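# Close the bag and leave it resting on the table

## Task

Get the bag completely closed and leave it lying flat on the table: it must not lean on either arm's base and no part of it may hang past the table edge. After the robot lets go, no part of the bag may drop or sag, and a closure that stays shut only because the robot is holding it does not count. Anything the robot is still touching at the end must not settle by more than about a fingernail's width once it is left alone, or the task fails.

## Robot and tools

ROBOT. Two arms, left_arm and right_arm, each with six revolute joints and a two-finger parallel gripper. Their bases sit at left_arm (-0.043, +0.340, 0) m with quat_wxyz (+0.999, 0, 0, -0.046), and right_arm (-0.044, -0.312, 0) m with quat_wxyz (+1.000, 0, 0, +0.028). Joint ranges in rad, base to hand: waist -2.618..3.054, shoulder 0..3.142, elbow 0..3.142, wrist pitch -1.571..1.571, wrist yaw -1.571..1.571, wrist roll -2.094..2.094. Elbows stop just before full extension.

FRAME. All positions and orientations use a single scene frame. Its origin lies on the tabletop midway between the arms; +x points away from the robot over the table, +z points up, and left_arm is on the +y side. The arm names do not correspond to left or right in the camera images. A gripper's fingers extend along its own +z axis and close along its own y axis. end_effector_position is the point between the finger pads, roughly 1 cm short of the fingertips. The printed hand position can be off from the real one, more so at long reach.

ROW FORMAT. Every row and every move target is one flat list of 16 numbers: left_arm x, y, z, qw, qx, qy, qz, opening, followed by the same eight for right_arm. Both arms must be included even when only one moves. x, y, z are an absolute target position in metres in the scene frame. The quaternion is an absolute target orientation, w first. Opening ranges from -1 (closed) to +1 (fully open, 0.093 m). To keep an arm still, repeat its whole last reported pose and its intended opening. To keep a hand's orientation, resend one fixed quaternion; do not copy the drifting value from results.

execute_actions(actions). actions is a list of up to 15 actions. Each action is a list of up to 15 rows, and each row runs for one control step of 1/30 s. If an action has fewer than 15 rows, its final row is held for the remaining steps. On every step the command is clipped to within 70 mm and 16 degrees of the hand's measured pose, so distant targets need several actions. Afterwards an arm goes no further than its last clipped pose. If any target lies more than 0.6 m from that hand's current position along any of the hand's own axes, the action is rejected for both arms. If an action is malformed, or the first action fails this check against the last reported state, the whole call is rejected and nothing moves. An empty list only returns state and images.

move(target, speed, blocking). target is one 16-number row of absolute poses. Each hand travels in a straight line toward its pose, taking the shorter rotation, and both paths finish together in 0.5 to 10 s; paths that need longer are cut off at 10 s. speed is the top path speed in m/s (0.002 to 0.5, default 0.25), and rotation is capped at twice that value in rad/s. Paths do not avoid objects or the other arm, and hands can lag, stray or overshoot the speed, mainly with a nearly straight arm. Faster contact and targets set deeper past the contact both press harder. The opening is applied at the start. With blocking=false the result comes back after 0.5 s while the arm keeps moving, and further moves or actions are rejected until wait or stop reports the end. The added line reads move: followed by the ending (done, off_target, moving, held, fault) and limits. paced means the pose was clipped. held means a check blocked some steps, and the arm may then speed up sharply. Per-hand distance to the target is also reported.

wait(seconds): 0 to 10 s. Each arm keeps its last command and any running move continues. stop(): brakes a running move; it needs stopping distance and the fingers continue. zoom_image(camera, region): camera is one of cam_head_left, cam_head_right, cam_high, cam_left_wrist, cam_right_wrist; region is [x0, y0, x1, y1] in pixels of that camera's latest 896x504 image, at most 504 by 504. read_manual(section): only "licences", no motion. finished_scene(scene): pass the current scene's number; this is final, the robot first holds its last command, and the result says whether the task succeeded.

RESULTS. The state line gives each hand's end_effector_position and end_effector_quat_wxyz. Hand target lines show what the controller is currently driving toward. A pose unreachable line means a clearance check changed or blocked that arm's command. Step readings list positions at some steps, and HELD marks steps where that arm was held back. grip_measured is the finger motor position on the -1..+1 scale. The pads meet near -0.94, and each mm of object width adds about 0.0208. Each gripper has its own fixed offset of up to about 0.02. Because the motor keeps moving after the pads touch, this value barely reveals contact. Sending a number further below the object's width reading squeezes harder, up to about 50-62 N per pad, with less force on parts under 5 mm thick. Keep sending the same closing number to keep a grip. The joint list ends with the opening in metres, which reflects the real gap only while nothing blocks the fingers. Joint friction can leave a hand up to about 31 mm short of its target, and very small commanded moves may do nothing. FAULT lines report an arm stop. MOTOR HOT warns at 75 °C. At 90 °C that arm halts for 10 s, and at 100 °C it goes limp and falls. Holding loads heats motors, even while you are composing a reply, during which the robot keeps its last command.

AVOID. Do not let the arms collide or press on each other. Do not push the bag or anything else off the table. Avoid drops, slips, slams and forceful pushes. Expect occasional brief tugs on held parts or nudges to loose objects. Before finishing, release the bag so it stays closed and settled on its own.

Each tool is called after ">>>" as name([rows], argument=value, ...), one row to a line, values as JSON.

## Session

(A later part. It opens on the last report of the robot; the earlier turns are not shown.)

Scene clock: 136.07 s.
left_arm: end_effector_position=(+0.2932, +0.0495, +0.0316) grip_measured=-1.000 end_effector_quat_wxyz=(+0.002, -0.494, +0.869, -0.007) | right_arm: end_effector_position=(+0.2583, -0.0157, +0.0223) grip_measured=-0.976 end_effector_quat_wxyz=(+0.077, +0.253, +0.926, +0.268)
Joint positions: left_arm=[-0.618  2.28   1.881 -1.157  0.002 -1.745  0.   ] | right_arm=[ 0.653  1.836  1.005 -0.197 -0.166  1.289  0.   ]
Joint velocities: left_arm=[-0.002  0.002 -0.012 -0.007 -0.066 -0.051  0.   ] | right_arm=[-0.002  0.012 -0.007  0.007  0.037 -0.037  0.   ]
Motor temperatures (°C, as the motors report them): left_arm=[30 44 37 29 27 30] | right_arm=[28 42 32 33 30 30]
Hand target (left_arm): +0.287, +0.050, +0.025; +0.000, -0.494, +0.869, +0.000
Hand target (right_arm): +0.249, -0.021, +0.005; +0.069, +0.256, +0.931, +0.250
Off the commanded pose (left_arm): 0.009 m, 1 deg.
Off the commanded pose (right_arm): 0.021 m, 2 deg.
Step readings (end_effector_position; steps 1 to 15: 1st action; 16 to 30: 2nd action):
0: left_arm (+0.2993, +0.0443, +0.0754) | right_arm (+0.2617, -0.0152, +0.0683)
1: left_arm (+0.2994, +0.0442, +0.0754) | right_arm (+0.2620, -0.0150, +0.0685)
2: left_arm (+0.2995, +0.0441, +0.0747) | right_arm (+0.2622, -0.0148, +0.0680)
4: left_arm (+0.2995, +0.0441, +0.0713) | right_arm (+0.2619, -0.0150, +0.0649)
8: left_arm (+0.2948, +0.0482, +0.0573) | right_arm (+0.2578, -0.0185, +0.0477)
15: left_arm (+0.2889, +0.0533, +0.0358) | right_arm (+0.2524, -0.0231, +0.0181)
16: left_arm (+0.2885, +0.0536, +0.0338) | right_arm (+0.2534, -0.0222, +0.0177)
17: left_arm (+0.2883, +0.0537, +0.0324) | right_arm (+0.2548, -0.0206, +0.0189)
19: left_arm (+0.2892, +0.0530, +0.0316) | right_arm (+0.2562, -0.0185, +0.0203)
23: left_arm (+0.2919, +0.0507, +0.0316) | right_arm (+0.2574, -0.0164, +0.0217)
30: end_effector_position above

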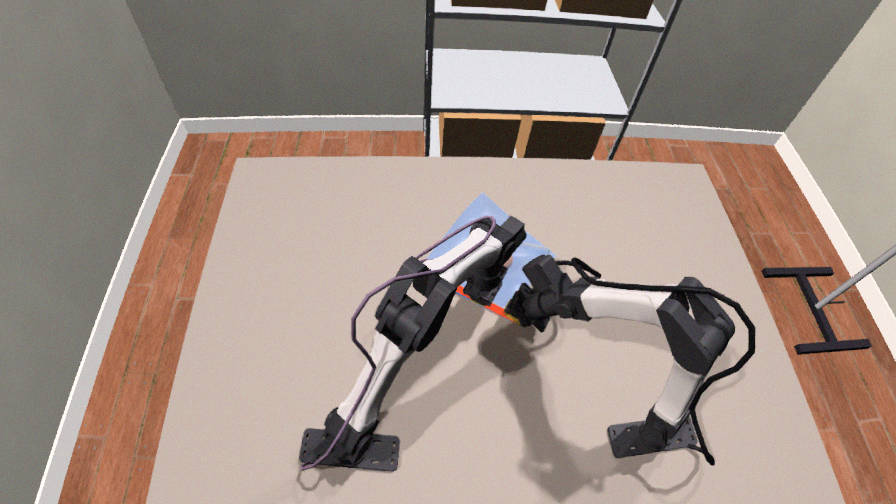

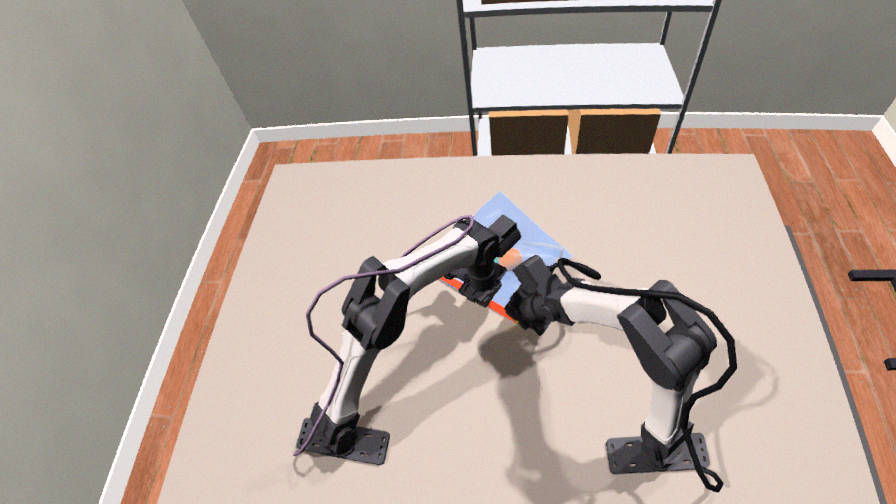

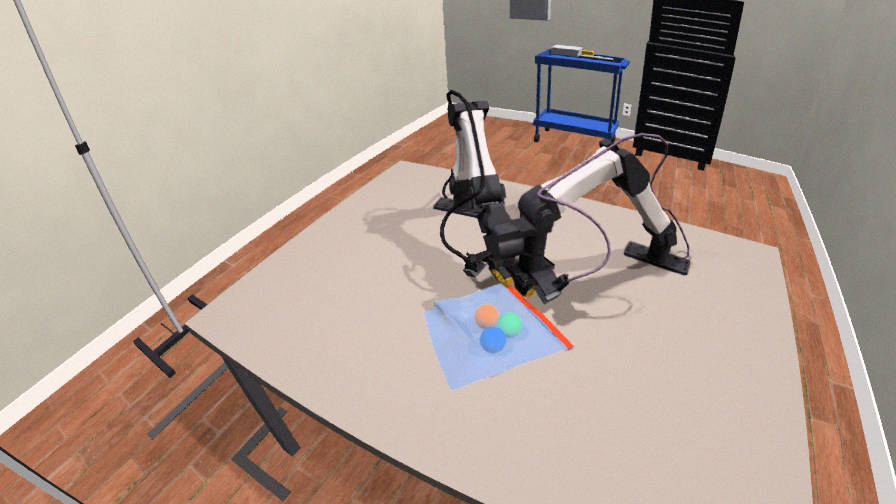

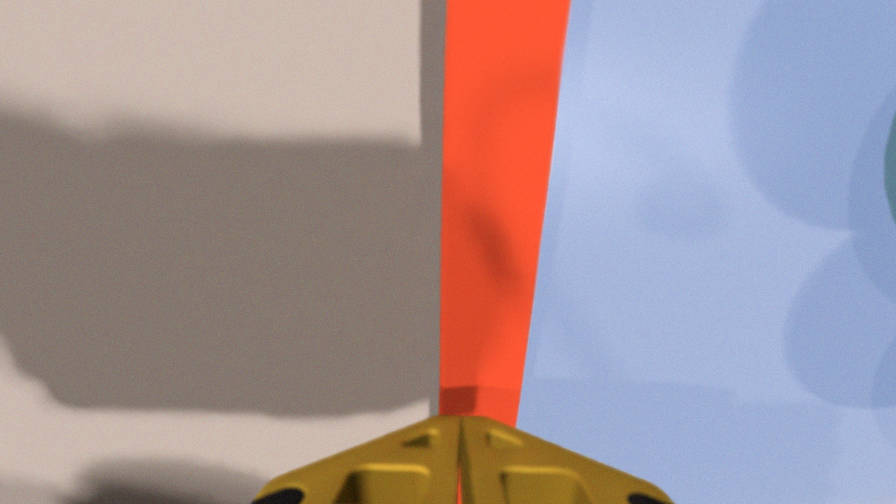

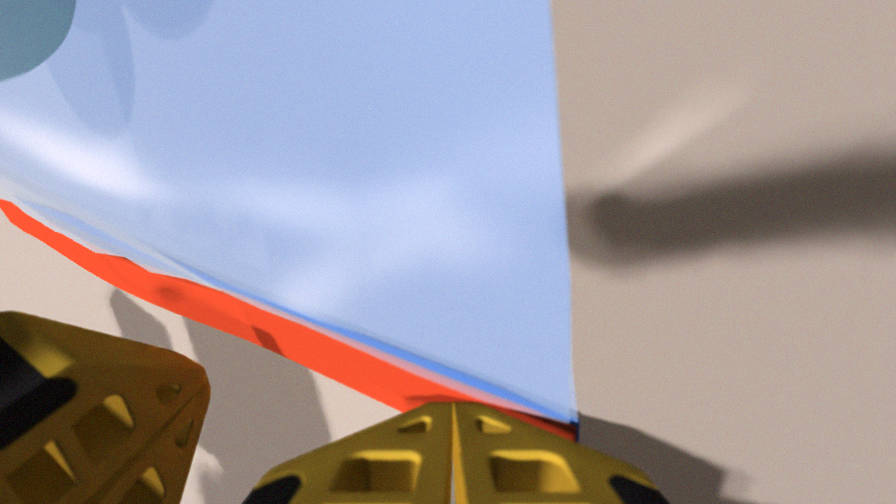

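>>> execute_actions([
  [[0.2874,0.0502,0.025,0,-0.494,0.8695,0,-1,0.2492,-0.0213,0.0015,0.0687,0.2563,0.9315,0.2499,-1],[0.2874,0.0502,0.025,0,-0.494,0.8695,0,-1,0.2486,-0.0220,-0.001,0.0687,0.2563,0.9315,0.2499,-1],[0.2874,0.0502,0.025,0,-0.494,0.8695,0,-1,0.2480,-0.0227,-0.0035,0.0687,0.2563,0.9315,0.2499,-1],[0.2874,0.0502,0.025,0,-0.494,0.8695,0,-1,0.2474,-0.0234,-0.006,0.0687,0.2563,0.9315,0.2499,-1],[0.2874,0.0502,0.025,0,-0.494,0.8695,0,-1,0.2468,-0.0241,-0.0085,0.0687,0.2563,0.9315,0.2499,-1],[0.2874,0.0502,0.025,0,-0.494,0.8695,0,-1,0.2462,-0.0248,-0.011,0.0687,0.2563,0.9315,0.2499,-1],[0.2874,0.0502,0.025,0,-0.494,0.8695,0,-1,0.2456,-0.0255,-0.0135,0.0687,0.2563,0.9315,0.2499,-1],[0.2874,0.0502,0.025,0,-0.494,0.8695,0,-1,0.2450,-0.0262,-0.016,0.0687,0.2563,0.9315,0.2499,-1],[0.2874,0.0502,0.025,0,-0.494,0.8695,0,-1,0.2444,-0.0269,-0.0185,0.0687,0.2563,0.9315,0.2499,-1],[0.2874,0.0502,0.025,0,-0.494,0.8695,0,-1,0.2438,-0.0276,-0.021,0.0687,0.2563,0.9315,0.2499,-1],[0.2874,0.0502,0.025,0,-0.494,0.8695,0,-1,0.2432,-0.0283,-0.0235,0.0687,0.2563,0.9315,0.2499,-1],[0.2874,0.0502,0.025,0,-0.494,0.8695,0,-1,0.2426,-0.0290,-0.026,0.0687,0.2563,0.9315,0.2499,-1],[0.2874,0.0502,0.025,0,-0.494,0.8695,0,-1,0.2420,-0.0297,-0.029,0.0687,0.2563,0.9315,0.2499,-1],[0.2874,0.0502,0.025,0,-0.494,0.8695,0,-1,0.2414,-0.0304,-0.032,0.0687,0.2563,0.9315,0.2499,-1],[0.2874,0.0502,0.025,0,-0.494,0.8695,0,-1,0.2408,-0.0311,-0.035,0.0687,0.2563,0.9315,0.2499,-1]],
  [[0.2874,0.0502,0.025,0,-0.494,0.8695,0,-1,0.2408,-0.0311,-0.035,0.0687,0.2563,0.9315,0.2499,-1]],
])

Scene clock: 139.50 s.
left_arm: end_effector_position=(+0.2935, +0.0493, +0.0316) grip_measured=-1.000 end_effector_quat_wxyz=(+0.002, -0.494, +0.869, -0.008) | right_arm: end_effector_position=(+0.2677, -0.0064, +0.0165) grip_measured=-0.976 end_effector_quat_wxyz=(+0.110, +0.241, +0.909, +0.320)
Joint positions: left_arm=[-0.618  2.28   1.881 -1.156  0.002 -1.745  0.   ] | right_arm=[ 0.653  1.854  0.912  0.044 -0.172  1.289  0.   ]
Joint velocities: left_arm=[-0.002 -0.007  0.002 -0.007  0.022 -0.037  0.   ] | right_arm=[ 0.007  0.002 -0.007  0.022 -0.051  0.007  0.   ]
Motor temperatures (°C, as the motors report them): left_arm=[30 45 37 29 27 30] | right_arm=[28 41 32 33 30 30]
Hand target (left_arm): +0.287, +0.050, +0.025; +0.000, -0.494, +0.870, +0.000
Hand target (right_arm): +0.240, -0.033, -0.030; +0.069, +0.256, +0.931, +0.250
Off the commanded pose (left_arm): 0.009 m, 1 deg.
Off the commanded pose (right_arm): 0.063 m, 10 deg.
Step readings (end_effector_position; steps 1 to 15: 1st action; 16 to 30: 2nd action):
0: left_arm (+0.2935, +0.0493, +0.0316) | right_arm (+0.2585, -0.0157, +0.0224)
1: left_arm (+0.2935, +0.0493, +0.0316) | right_arm (+0.2587, -0.0155, +0.0226)
2: left_arm (+0.2935, +0.0493, +0.0316) | right_arm (+0.2588, -0.0154, +0.0223)
4: left_arm (+0.2935, +0.0493, +0.0316) | right_arm (+0.2580, -0.0162, +0.0198)
8: left_arm (+0.2935, +0.0493, +0.0316) | right_arm (+0.2592, -0.0150, +0.0169)
15: left_arm (+0.2935, +0.0493, +0.0316) | right_arm (+0.2625, -0.0115, +0.0162)
16: left_arm (+0.2935, +0.0493, +0.0316) | right_arm (+0.2630, -0.0109, +0.0163)
17: left_arm (+0.2935, +0.0493, +0.0316) | right_arm (+0.2634, -0.0106, +0.0162)
19: left_arm (+0.2935, +0.0493, +0.0316) | right_arm (+0.2650, -0.0090, +0.0164)
23: left_arm (+0.2935, +0.0493, +0.0316) | right_arm (+0.2670, -0.0071, +0.0165)
30: end_effector_position above

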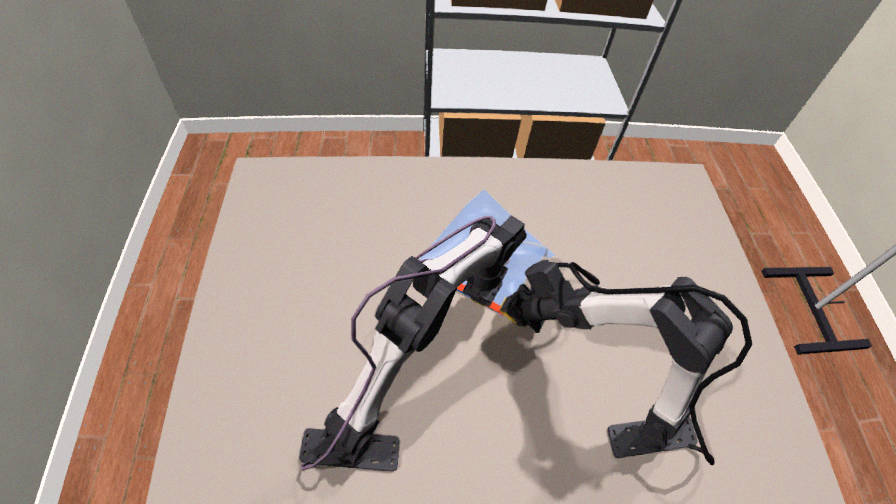

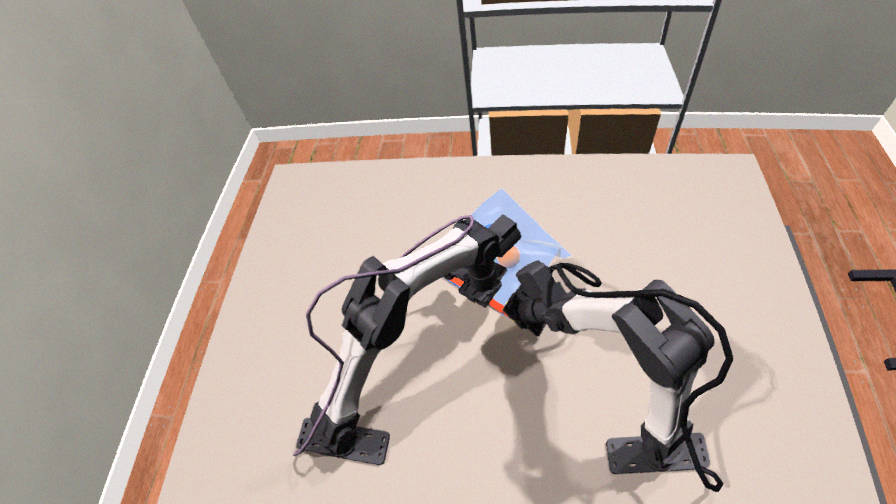

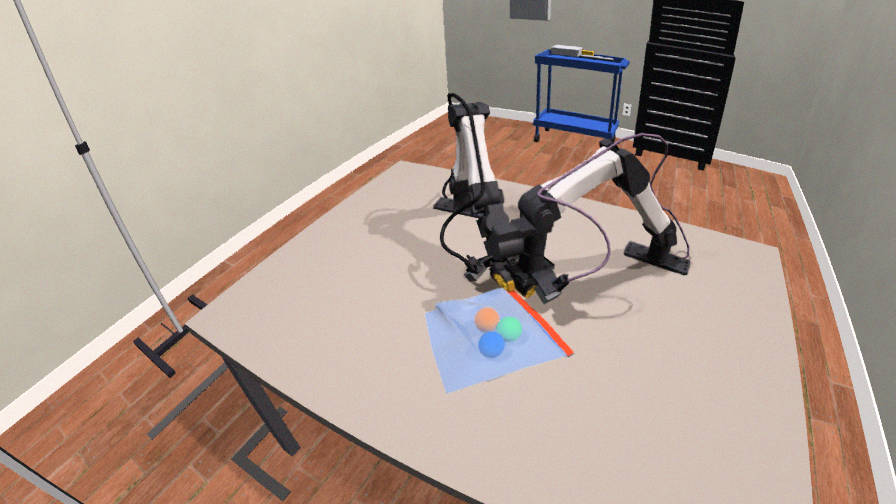

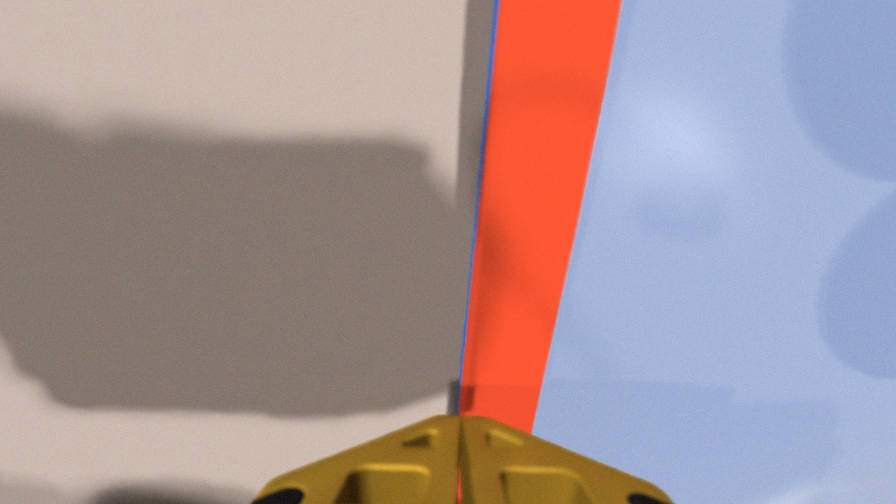

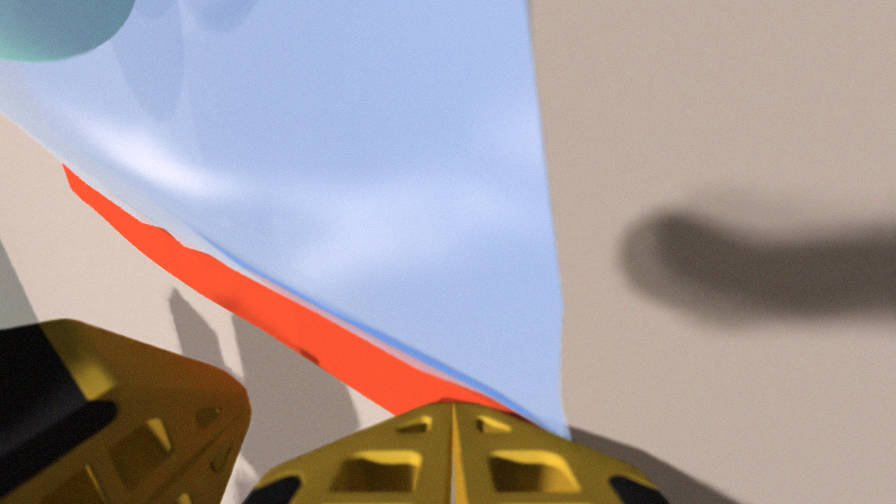

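>>> execute_actions([
  [[0.2889,0.0499,0.025,0,-0.494,0.8695,0,-1,0.2408,-0.0311,-0.035,0.0687,0.2563,0.9315,0.2499,-1],[0.2904,0.0497,0.024,0,-0.494,0.8695,0,-1,0.2408,-0.0311,-0.035,0.0687,0.2563,0.9315,0.2499,-1],[0.2919,0.0494,0.023,0,-0.494,0.8695,0,-1,0.2408,-0.0311,-0.035,0.0687,0.2563,0.9315,0.2499,-1],[0.2934,0.0491,0.022,0,-0.494,0.8695,0,-1,0.2408,-0.0311,-0.035,0.0687,0.2563,0.9315,0.2499,-1],[0.2949,0.0488,0.021,0,-0.494,0.8695,0,-1,0.2408,-0.0311,-0.035,0.0687,0.2563,0.9315,0.2499,-1],[0.2964,0.0485,0.020,0,-0.494,0.8695,0,-1,0.2408,-0.0311,-0.035,0.0687,0.2563,0.9315,0.2499,-1],[0.2979,0.0483,0.019,0,-0.494,0.8695,0,-1,0.2408,-0.0311,-0.035,0.0687,0.2563,0.9315,0.2499,-1],[0.2994,0.0480,0.018,0,-0.494,0.8695,0,-1,0.2408,-0.0311,-0.035,0.0687,0.2563,0.9315,0.2499,-1],[0.3009,0.0477,0.017,0,-0.494,0.8695,0,-1,0.2408,-0.0311,-0.035,0.0687,0.2563,0.9315,0.2499,-1],[0.3024,0.0474,0.016,0,-0.494,0.8695,0,-1,0.2408,-0.0311,-0.035,0.0687,0.2563,0.9315,0.2499,-1],[0.3039,0.0471,0.015,0,-0.494,0.8695,0,-1,0.2408,-0.0311,-0.035,0.0687,0.2563,0.9315,0.2499,-1],[0.3054,0.0469,0.014,0,-0.494,0.8695,0,-1,0.2408,-0.0311,-0.035,0.0687,0.2563,0.9315,0.2499,-1],[0.3064,0.0467,0.013,0,-0.494,0.8695,0,-1,0.2408,-0.0311,-0.035,0.0687,0.2563,0.9315,0.2499,-1],[0.3073,0.0465,0.012,0,-0.494,0.8695,0,-1,0.2408,-0.0311,-0.035,0.0687,0.2563,0.9315,0.2499,-1]],
  [[0.3073,0.0465,0.012,0,-0.494,0.8695,0,-1,0.2408,-0.0311,-0.035,0.0687,0.2563,0.9315,0.2499,-1]],
])

Scene clock: 144.67 s.
left_arm: end_effector_position=(+0.3008, +0.0473, +0.0147) grip_measured=-1.000 end_effector_quat_wxyz=(-0.002, -0.494, +0.869, +0.002) | right_arm: end_effector_position=(+0.2677, -0.0064, +0.0166) grip_measured=-0.976 end_effector_quat_wxyz=(+0.110, +0.241, +0.909, +0.321)
Joint positions: left_arm=[-0.611  2.346  1.926 -1.157  0.002 -1.738  0.   ] | right_arm=[ 0.653  1.854  0.912  0.044 -0.172  1.289  0.   ]
Joint velocities: left_arm=[-0.012  0.002 -0.017 -0.037 -0.022 -0.022  0.   ] | right_arm=[-0.002 -0.002  0.002  0.007  0.051 -0.022  0.   ]
Motor temperatures (°C, as the motors report them): left_arm=[30 46 37 29 27 30] | right_arm=[28 41 32 33 30 30]
Hand target (left_arm): +0.307, +0.047, +0.012; +0.000, -0.494, +0.869, -0.000
Hand target (right_arm): +0.240, -0.032, -0.030; +0.069, +0.256, +0.931, +0.250
Off the commanded pose (left_arm): 0.007 m, 0 deg.
Off the commanded pose (right_arm): 0.063 m, 10 deg.
Step readings (end_effector_position; steps 1 to 15: 1st action; 16 to 30: 2nd action):
0: left_arm (+0.2935, +0.0493, +0.0316) | right_arm (+0.2677, -0.0064, +0.0166)
1: left_arm (+0.2935, +0.0493, +0.0316) | right_arm (+0.2677, -0.0064, +0.0166)
2: left_arm (+0.2935, +0.0493, +0.0316) | right_arm (+0.2677, -0.0064, +0.0166)
4: left_arm (+0.2935, +0.0493, +0.0316) | right_arm (+0.2677, -0.0064, +0.0166)
8: left_arm (+0.2931, +0.0496, +0.0290) | right_arm (+0.2677, -0.0064, +0.0166)
15: left_arm (+0.2977, +0.0477, +0.0149) | right_arm (+0.2677, -0.0064, +0.0166)
16: left_arm (+0.2984, +0.0478, +0.0140) | right_arm (+0.2677, -0.0064, +0.0166)
17: left_arm (+0.2990, +0.0480, +0.0135) | right_arm (+0.2677, -0.0064, +0.0166)
19: left_arm (+0.2999, +0.0481, +0.0137) | right_arm (+0.2677, -0.0064, +0.0166)
23: left_arm (+0.3008, +0.0473, +0.0147) | right_arm (+0.2677, -0.0064, +0.0166)
30: end_effector_position above

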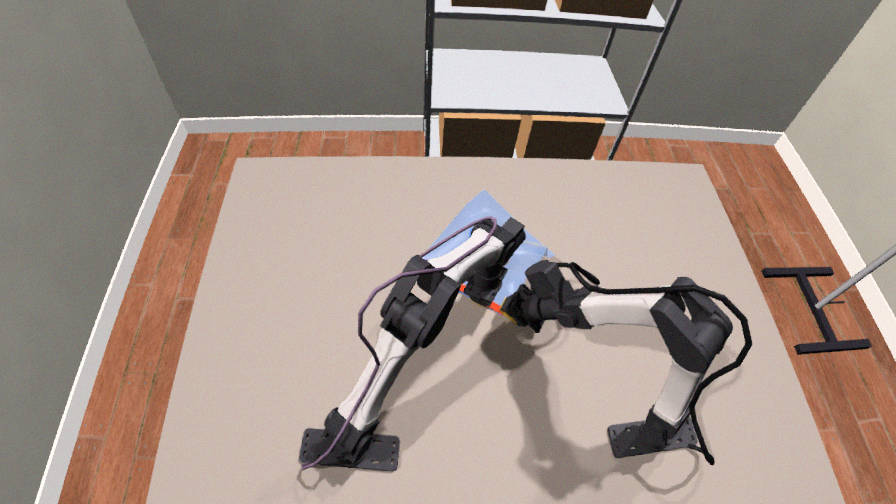

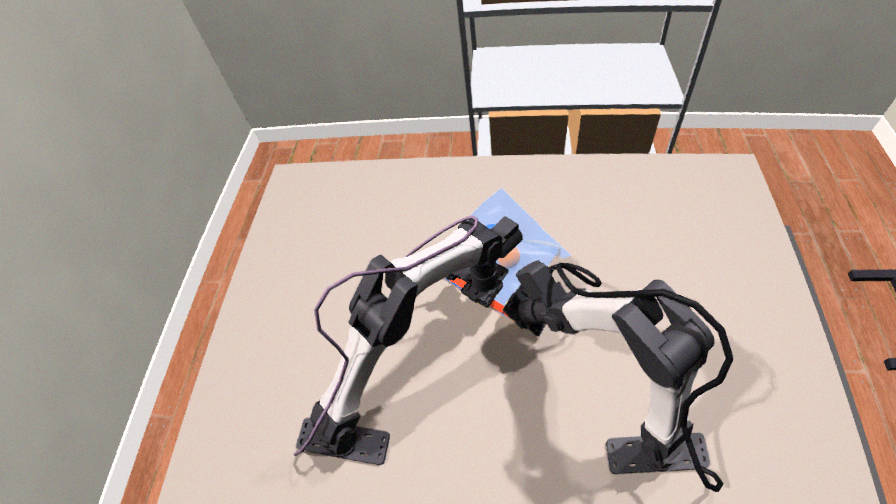

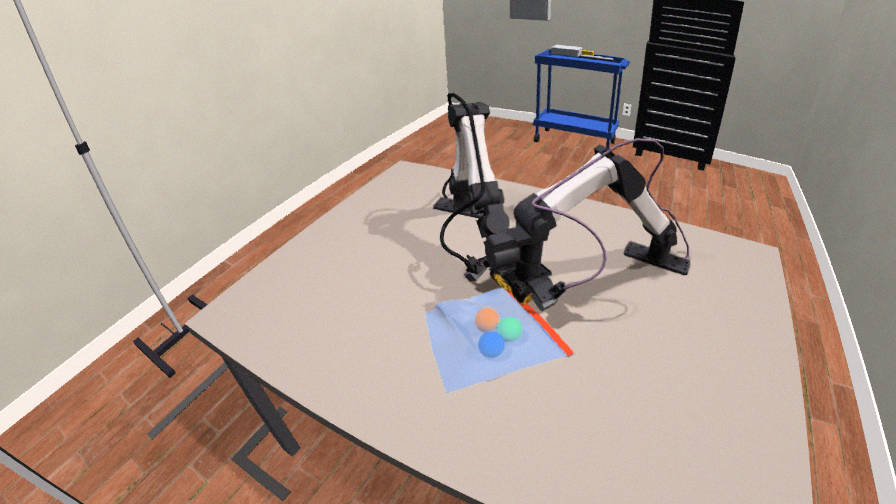

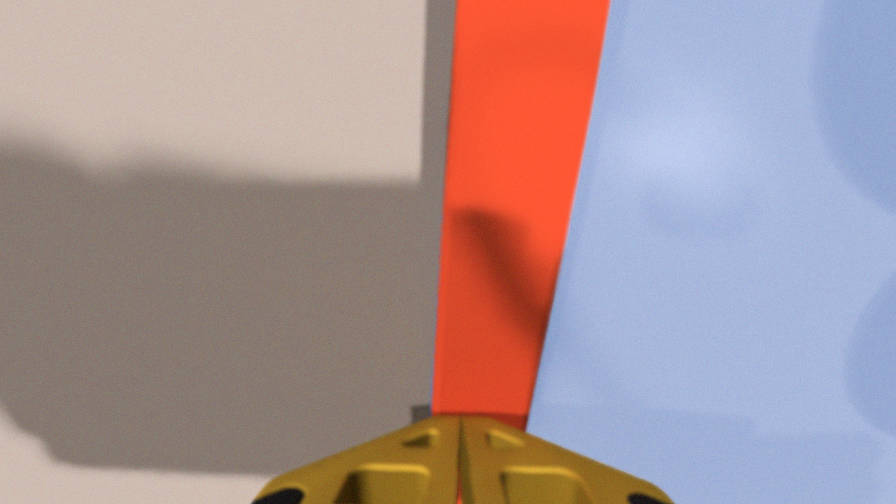

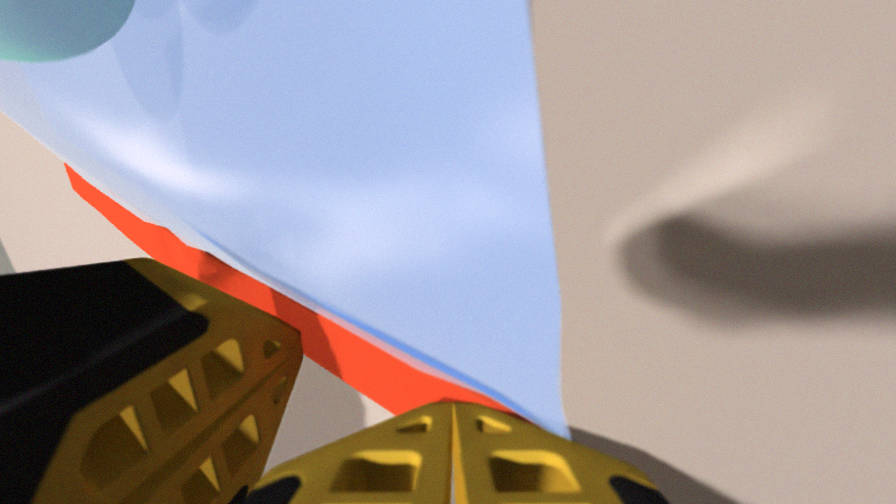

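>>> execute_actions([
  [[0.3067,0.0475,0.010,0,-0.494,0.8695,0,-1,0.2408,-0.0311,-0.035,0.0687,0.2563,0.9315,0.2499,-1],[0.3061,0.0484,0.008,0,-0.494,0.8695,0,-1,0.2408,-0.0311,-0.035,0.0687,0.2563,0.9315,0.2499,-1],[0.3055,0.0494,0.006,0,-0.494,0.8695,0,-1,0.2408,-0.0311,-0.035,0.0687,0.2563,0.9315,0.2499,-1],[0.3050,0.0504,0.004,0,-0.494,0.8695,0,-1,0.2408,-0.0311,-0.035,0.0687,0.2563,0.9315,0.2499,-1],[0.3044,0.0514,0.002,0,-0.494,0.8695,0,-1,0.2408,-0.0311,-0.035,0.0687,0.2563,0.9315,0.2499,-1],[0.3038,0.0523,0.000,0,-0.494,0.8695,0,-1,0.2408,-0.0311,-0.035,0.0687,0.2563,0.9315,0.2499,-1],[0.3032,0.0533,-0.002,0,-0.494,0.8695,0,-1,0.2408,-0.0311,-0.035,0.0687,0.2563,0.9315,0.2499,-1],[0.3026,0.0543,-0.004,0,-0.494,0.8695,0,-1,0.2408,-0.0311,-0.035,0.0687,0.2563,0.9315,0.2499,-1],[0.3020,0.0553,-0.006,0,-0.494,0.8695,0,-1,0.2408,-0.0311,-0.035,0.0687,0.2563,0.9315,0.2499,-1],[0.3014,0.0562,-0.008,0,-0.494,0.8695,0,-1,0.2408,-0.0311,-0.035,0.0687,0.2563,0.9315,0.2499,-1],[0.3008,0.0572,-0.011,0,-0.494,0.8695,0,-1,0.2408,-0.0311,-0.035,0.0687,0.2563,0.9315,0.2499,-1],[0.3002,0.0582,-0.013,0,-0.494,0.8695,0,-1,0.2408,-0.0311,-0.035,0.0687,0.2563,0.9315,0.2499,-1],[0.2996,0.0592,-0.016,0,-0.494,0.8695,0,-1,0.2408,-0.0311,-0.035,0.0687,0.2563,0.9315,0.2499,-1],[0.2990,0.0601,-0.018,0,-0.494,0.8695,0,-1,0.2408,-0.0311,-0.035,0.0687,0.2563,0.9315,0.2499,-1],[0.2985,0.0611,-0.020,0,-0.494,0.8695,0,-1,0.2408,-0.0311,-0.035,0.0687,0.2563,0.9315,0.2499,-1]],
  [[0.2993,0.0630,-0.020,0,-0.494,0.8695,0,-1,0.2408,-0.0311,-0.035,0.0687,0.2563,0.9315,0.2499,-1],[0.3001,0.0648,-0.020,0,-0.494,0.8695,0,-1,0.2408,-0.0311,-0.035,0.0687,0.2563,0.9315,0.2499,-1],[0.3009,0.0667,-0.020,0,-0.494,0.8695,0,-1,0.2408,-0.0311,-0.035,0.0687,0.2563,0.9315,0.2499,-1],[0.3017,0.0685,-0.020,0,-0.494,0.8695,0,-1,0.2408,-0.0311,-0.035,0.0687,0.2563,0.9315,0.2499,-1],[0.3025,0.0704,-0.020,0,-0.494,0.8695,0,-1,0.2408,-0.0311,-0.035,0.0687,0.2563,0.9315,0.2499,-1],[0.3033,0.0722,-0.020,0,-0.494,0.8695,0,-1,0.2408,-0.0311,-0.035,0.0687,0.2563,0.9315,0.2499,-1],[0.3041,0.0741,-0.020,0,-0.494,0.8695,0,-1,0.2408,-0.0311,-0.035,0.0687,0.2563,0.9315,0.2499,-1],[0.3049,0.0759,-0.020,0,-0.494,0.8695,0,-1,0.2408,-0.0311,-0.035,0.0687,0.2563,0.9315,0.2499,-1],[0.3057,0.0778,-0.020,0,-0.494,0.8695,0,-1,0.2408,-0.0311,-0.035,0.0687,0.2563,0.9315,0.2499,-1],[0.3065,0.0796,-0.020,0,-0.494,0.8695,0,-1,0.2408,-0.0311,-0.035,0.0687,0.2563,0.9315,0.2499,-1],[0.3073,0.0815,-0.020,0,-0.494,0.8695,0,-1,0.2408,-0.0311,-0.035,0.0687,0.2563,0.9315,0.2499,-1],[0.3081,0.0833,-0.020,0,-0.494,0.8695,0,-1,0.2408,-0.0311,-0.035,0.0687,0.2563,0.9315,0.2499,-1],[0.3089,0.0852,-0.020,0,-0.494,0.8695,0,-1,0.2408,-0.0311,-0.035,0.0687,0.2563,0.9315,0.2499,-1],[0.3097,0.0870,-0.020,0,-0.494,0.8695,0,-1,0.2408,-0.0311,-0.035,0.0687,0.2563,0.9315,0.2499,-1],[0.3104,0.0889,-0.020,0,-0.494,0.8695,0,-1,0.2408,-0.0311,-0.035,0.0687,0.2563,0.9315,0.2499,-1]],
])

Scene clock: 150.17 s.
left_arm: end_effector_position=(+0.3130, +0.0567, +0.0103) grip_measured=-1.000 end_effector_quat_wxyz=(-0.006, -0.488, +0.871, -0.049) | right_arm: end_effector_position=(+0.2690, -0.0052, +0.0167) grip_measured=-0.976 end_effector_quat_wxyz=(+0.111, +0.241, +0.908, +0.324)
Joint positions: left_arm=[-0.56   2.271  1.774 -0.988  0.05  -1.677  0.   ] | right_arm=[ 0.653  1.858  0.912  0.055 -0.173  1.289  0.   ]
Joint velocities: left_arm=[ 0.144 -0.061 -0.085  0.125 -0.095  0.081  0.   ] | right_arm=[ 0.017  0.017 -0.002 -0.022 -0.066 -0.051  0.   ]
Motor temperatures (°C, as the motors report them): left_arm=[30 47 38 29 27 30] | right_arm=[28 40 32 33 30 30]
Hand target (left_arm): +0.308, +0.088, -0.018; -0.004, -0.493, +0.870, +0.001
Hand target (right_arm): +0.240, -0.032, -0.030; +0.069, +0.256, +0.931, +0.250
Off the commanded pose (left_arm): 0.044 m, 6 deg.
Off the commanded pose (right_arm): 0.064 m, 10 deg.
Step readings (end_effector_position; steps 1 to 15: 1st action; 16 to 30: 2nd action):
0: left_arm (+0.3008, +0.0473, +0.0147) | right_arm (+0.2677, -0.0064, +0.0166)
1: left_arm (+0.3009, +0.0473, +0.0147) | right_arm (+0.2677, -0.0064, +0.0166)
2: left_arm (+0.3010, +0.0471, +0.0147) | right_arm (+0.2677, -0.0064, +0.0166)
4: left_arm (+0.3022, +0.0461, +0.0147) | right_arm (+0.2677, -0.0064, +0.0166)
8: left_arm (+0.3045, +0.0450, +0.0109) | right_arm (+0.2677, -0.0064, +0.0166)
15: left_arm (+0.3050, +0.0457, +0.0107) | right_arm (+0.2678, -0.0063, +0.0167)
16: left_arm (+0.3048, +0.0461, +0.0103) | right_arm (+0.2678, -0.0063, +0.0167)
17: left_arm (+0.3053, +0.0460, +0.0106) | right_arm (+0.2678, -0.0063, +0.0167)
19: left_arm (+0.3055, +0.0465, +0.0104) | right_arm (+0.2678, -0.0063, +0.0167)
23: left_arm (+0.3071, +0.0485, +0.0103) | right_arm (+0.2681, -0.0061, +0.0169)
30: end_effector_position above

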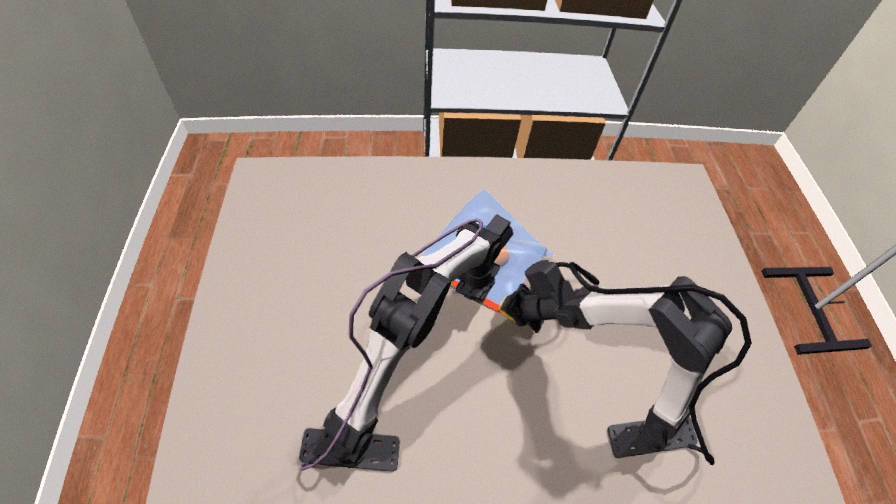

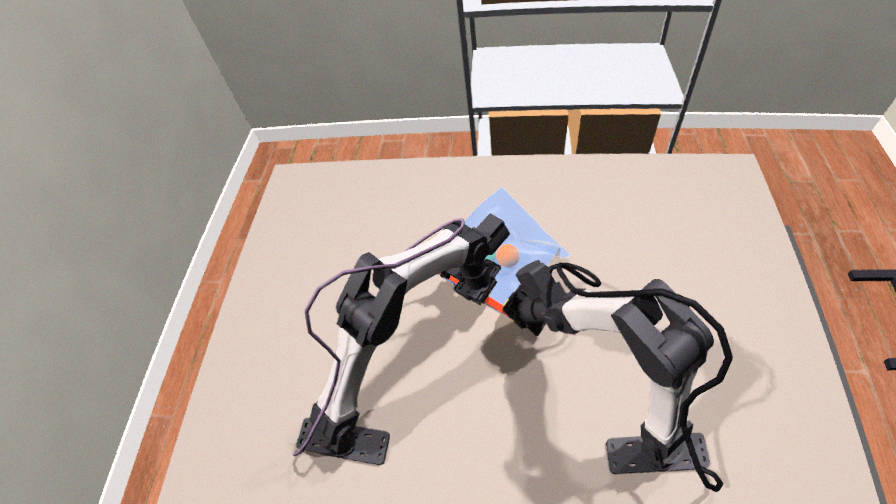

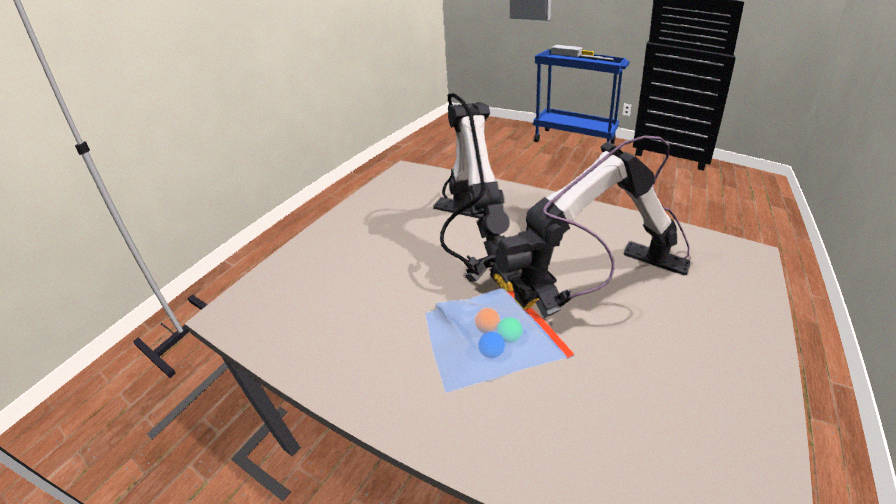

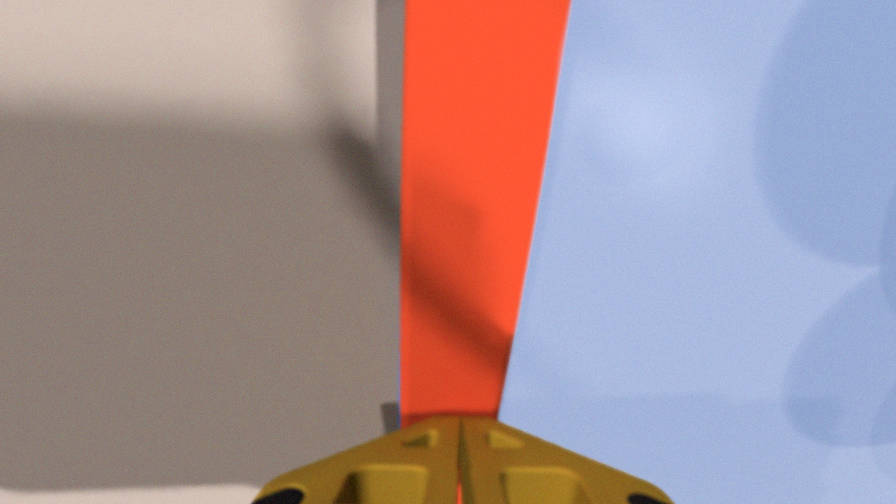

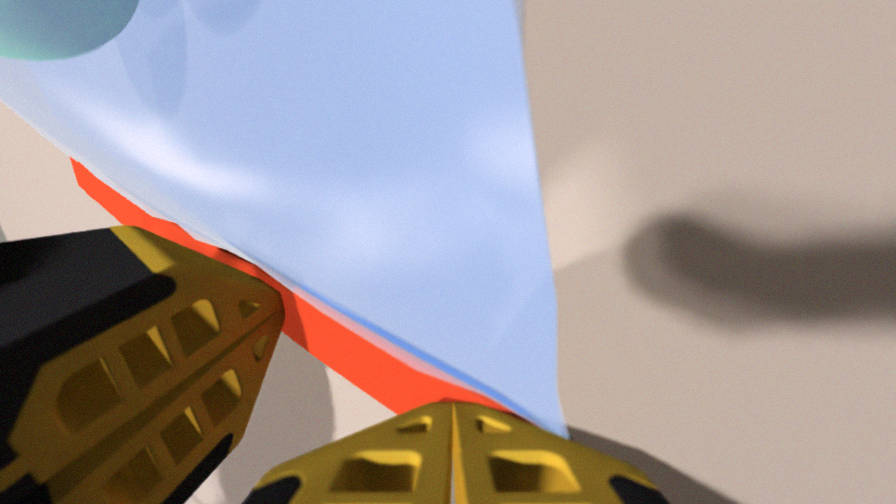

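>>> execute_actions([
  [[0.3115,0.0906,-0.020,0,-0.494,0.8695,0,-1,0.2408,-0.0311,-0.035,0.0687,0.2563,0.9315,0.2499,-1],[0.3126,0.0923,-0.020,0,-0.494,0.8695,0,-1,0.2408,-0.0311,-0.035,0.0687,0.2563,0.9315,0.2499,-1],[0.3136,0.0940,-0.020,0,-0.494,0.8695,0,-1,0.2408,-0.0311,-0.035,0.0687,0.2563,0.9315,0.2499,-1],[0.3147,0.0956,-0.020,0,-0.494,0.8695,0,-1,0.2408,-0.0311,-0.035,0.0687,0.2563,0.9315,0.2499,-1],[0.3158,0.0973,-0.020,0,-0.494,0.8695,0,-1,0.2408,-0.0311,-0.035,0.0687,0.2563,0.9315,0.2499,-1],[0.3169,0.0990,-0.020,0,-0.494,0.8695,0,-1,0.2408,-0.0311,-0.035,0.0687,0.2563,0.9315,0.2499,-1],[0.3180,0.1007,-0.020,0,-0.494,0.8695,0,-1,0.2408,-0.0311,-0.035,0.0687,0.2563,0.9315,0.2499,-1],[0.3190,0.1024,-0.020,0,-0.494,0.8695,0,-1,0.2408,-0.0311,-0.035,0.0687,0.2563,0.9315,0.2499,-1],[0.3201,0.1041,-0.020,0,-0.494,0.8695,0,-1,0.2408,-0.0311,-0.035,0.0687,0.2563,0.9315,0.2499,-1],[0.3212,0.1058,-0.020,0,-0.494,0.8695,0,-1,0.2408,-0.0311,-0.035,0.0687,0.2563,0.9315,0.2499,-1],[0.3223,0.1075,-0.020,0,-0.494,0.8695,0,-1,0.2408,-0.0311,-0.035,0.0687,0.2563,0.9315,0.2499,-1],[0.3234,0.1091,-0.020,0,-0.494,0.8695,0,-1,0.2408,-0.0311,-0.035,0.0687,0.2563,0.9315,0.2499,-1],[0.3244,0.1108,-0.020,0,-0.494,0.8695,0,-1,0.2408,-0.0311,-0.035,0.0687,0.2563,0.9315,0.2499,-1],[0.3255,0.1125,-0.020,0,-0.494,0.8695,0,-1,0.2408,-0.0311,-0.035,0.0687,0.2563,0.9315,0.2499,-1],[0.3266,0.1142,-0.020,0,-0.494,0.8695,0,-1,0.2408,-0.0311,-0.035,0.0687,0.2563,0.9315,0.2499,-1]],
  [[0.3277,0.1159,-0.020,0,-0.494,0.8695,0,-1,0.2408,-0.0311,-0.035,0.0687,0.2563,0.9315,0.2499,-1],[0.3288,0.1176,-0.020,0,-0.494,0.8695,0,-1,0.2408,-0.0311,-0.035,0.0687,0.2563,0.9315,0.2499,-1],[0.3298,0.1193,-0.020,0,-0.494,0.8695,0,-1,0.2408,-0.0311,-0.035,0.0687,0.2563,0.9315,0.2499,-1],[0.3309,0.1209,-0.020,0,-0.494,0.8695,0,-1,0.2408,-0.0311,-0.035,0.0687,0.2563,0.9315,0.2499,-1],[0.3320,0.1226,-0.020,0,-0.494,0.8695,0,-1,0.2408,-0.0311,-0.035,0.0687,0.2563,0.9315,0.2499,-1],[0.3331,0.1243,-0.020,0,-0.494,0.8695,0,-1,0.2408,-0.0311,-0.035,0.0687,0.2563,0.9315,0.2499,-1],[0.3342,0.1260,-0.020,0,-0.494,0.8695,0,-1,0.2408,-0.0311,-0.035,0.0687,0.2563,0.9315,0.2499,-1],[0.3352,0.1277,-0.020,0,-0.494,0.8695,0,-1,0.2408,-0.0311,-0.035,0.0687,0.2563,0.9315,0.2499,-1],[0.3363,0.1294,-0.020,0,-0.494,0.8695,0,-1,0.2408,-0.0311,-0.035,0.0687,0.2563,0.9315,0.2499,-1],[0.3374,0.1311,-0.020,0,-0.494,0.8695,0,-1,0.2408,-0.0311,-0.035,0.0687,0.2563,0.9315,0.2499,-1],[0.3385,0.1328,-0.020,0,-0.494,0.8695,0,-1,0.2408,-0.0311,-0.035,0.0687,0.2563,0.9315,0.2499,-1],[0.3396,0.1344,-0.020,0,-0.494,0.8695,0,-1,0.2408,-0.0311,-0.035,0.0687,0.2563,0.9315,0.2499,-1],[0.3406,0.1361,-0.020,0,-0.494,0.8695,0,-1,0.2408,-0.0311,-0.035,0.0687,0.2563,0.9315,0.2499,-1],[0.3417,0.1378,-0.020,0,-0.494,0.8695,0,-1,0.2408,-0.0311,-0.035,0.0687,0.2563,0.9315,0.2499,-1],[0.3428,0.1395,-0.020,0,-0.494,0.8695,0,-1,0.2408,-0.0311,-0.035,0.0687,0.2563,0.9315,0.2499,-1]],
])

Scene clock: 154.97 s.
left_arm: end_effector_position=(+0.3476, +0.1072, +0.0103) grip_measured=-1.000 end_effector_quat_wxyz=(-0.004, -0.489, +0.871, -0.054) | right_arm: end_effector_position=(+0.2698, -0.0044, +0.0171) grip_measured=-0.976 end_effector_quat_wxyz=(+0.113, +0.240, +0.908, +0.326)
Joint positions: left_arm=[-0.42   2.268  1.77  -0.984  0.063 -1.538  0.   ] | right_arm=[ 0.653  1.859  0.912  0.062 -0.173  1.289  0.   ]
Joint velocities: left_arm=[ 0.12  -0.007  0.002 -0.022 -0.022  0.095  0.   ] | right_arm=[-0.007  0.002 -0.002 -0.081  0.007 -0.066  0.   ]
Motor temperatures (°C, as the motors report them): left_arm=[30 47 37 29 27 30] | right_arm=[28 39 31 33 30 30]
Hand target (left_arm): +0.340, +0.138, -0.017; -0.004, -0.493, +0.870, +0.000
Hand target (right_arm): +0.240, -0.032, -0.030; +0.069, +0.256, +0.931, +0.251
Off the commanded pose (left_arm): 0.045 m, 6 deg.
Off the commanded pose (right_arm): 0.065 m, 11 deg.
Step readings (end_effector_position; steps 1 to 15: 1st action; 16 to 30: 2nd action):
0: left_arm (+0.3161, +0.0610, +0.0102) | right_arm (+0.2695, -0.0047, +0.0168)
1: left_arm (+0.3161, +0.0610, +0.0102) | right_arm (+0.2695, -0.0047, +0.0168)
2: left_arm (+0.3164, +0.0613, +0.0102) | right_arm (+0.2695, -0.0047, +0.0168)
4: left_arm (+0.3170, +0.0621, +0.0102) | right_arm (+0.2695, -0.0047, +0.0168)
8: left_arm (+0.3212, +0.0676, +0.0102) | right_arm (+0.2697, -0.0045, +0.0170)
15: left_arm (+0.3311, +0.0814, +0.0103) | right_arm (+0.2697, -0.0045, +0.0170)
16: left_arm (+0.3323, +0.0831, +0.0103) | right_arm (+0.2697, -0.0045, +0.0170)
17: left_arm (+0.3336, +0.0850, +0.0103) | right_arm (+0.2697, -0.0045, +0.0170)
19: left_arm (+0.3357, +0.0882, +0.0103) | right_arm (+0.2698, -0.0044, +0.0171)
23: left_arm (+0.3400, +0.0949, +0.0103) | right_arm (+0.2698, -0.0044, +0.0171)
30: end_effector_position above

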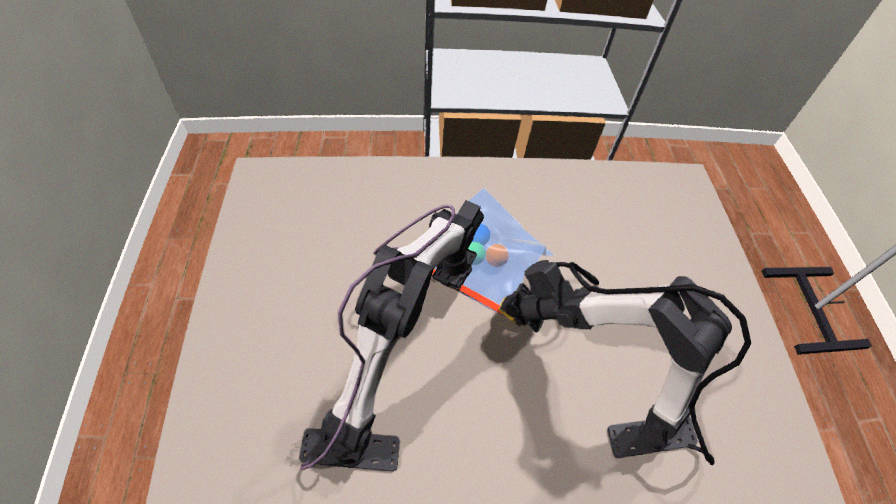

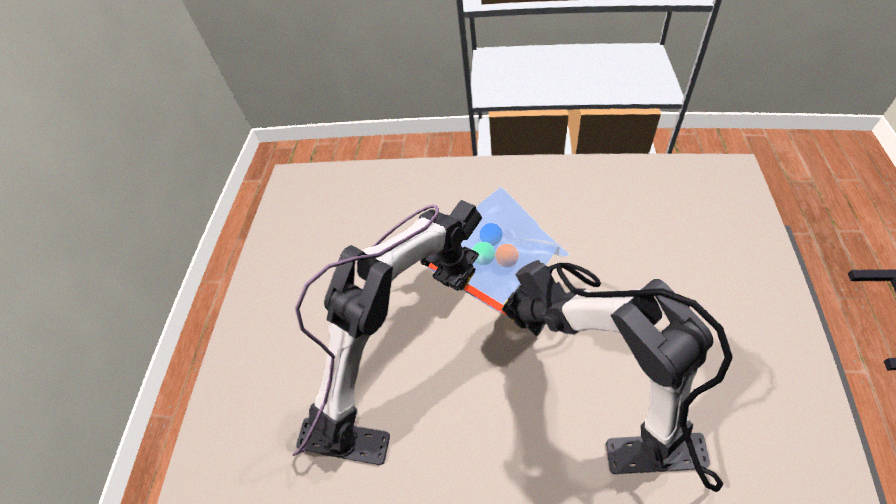

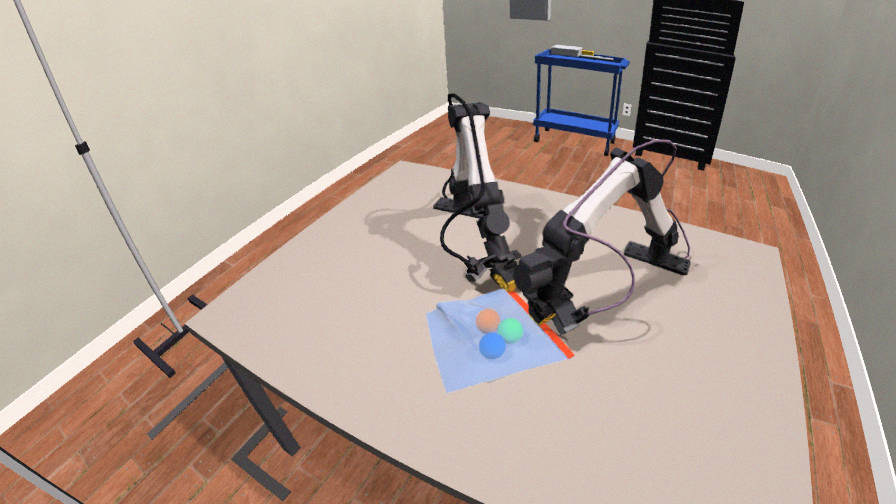

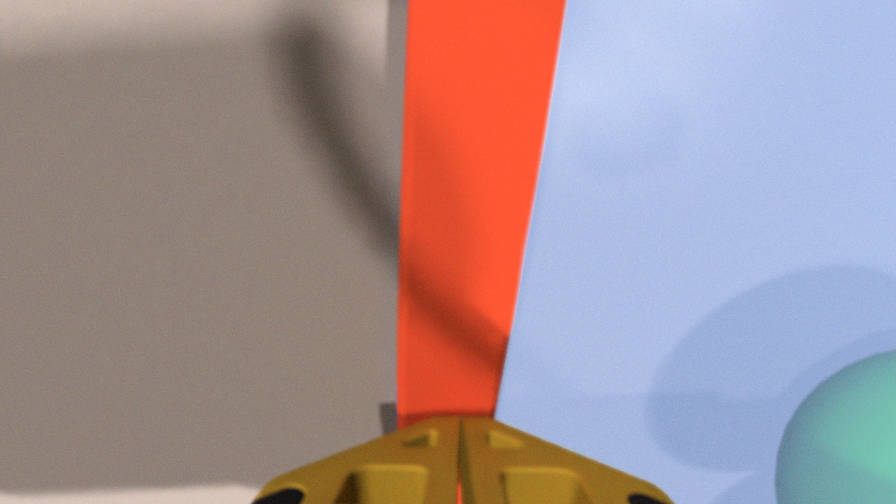

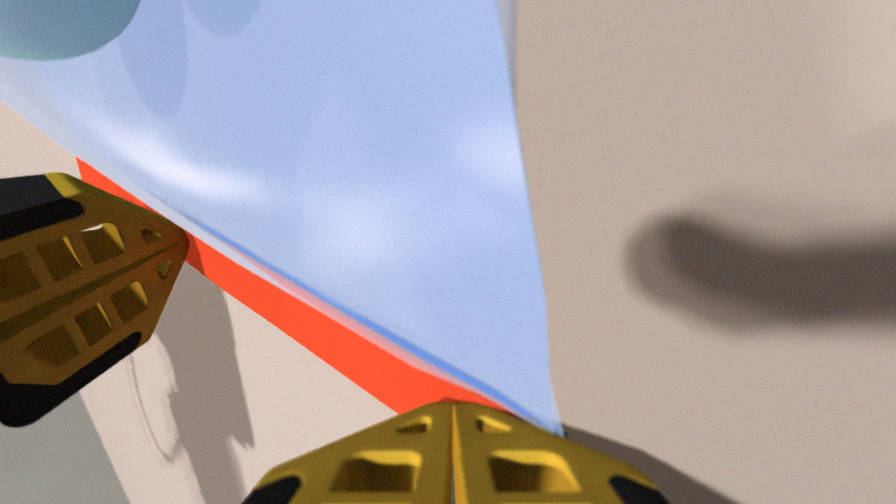

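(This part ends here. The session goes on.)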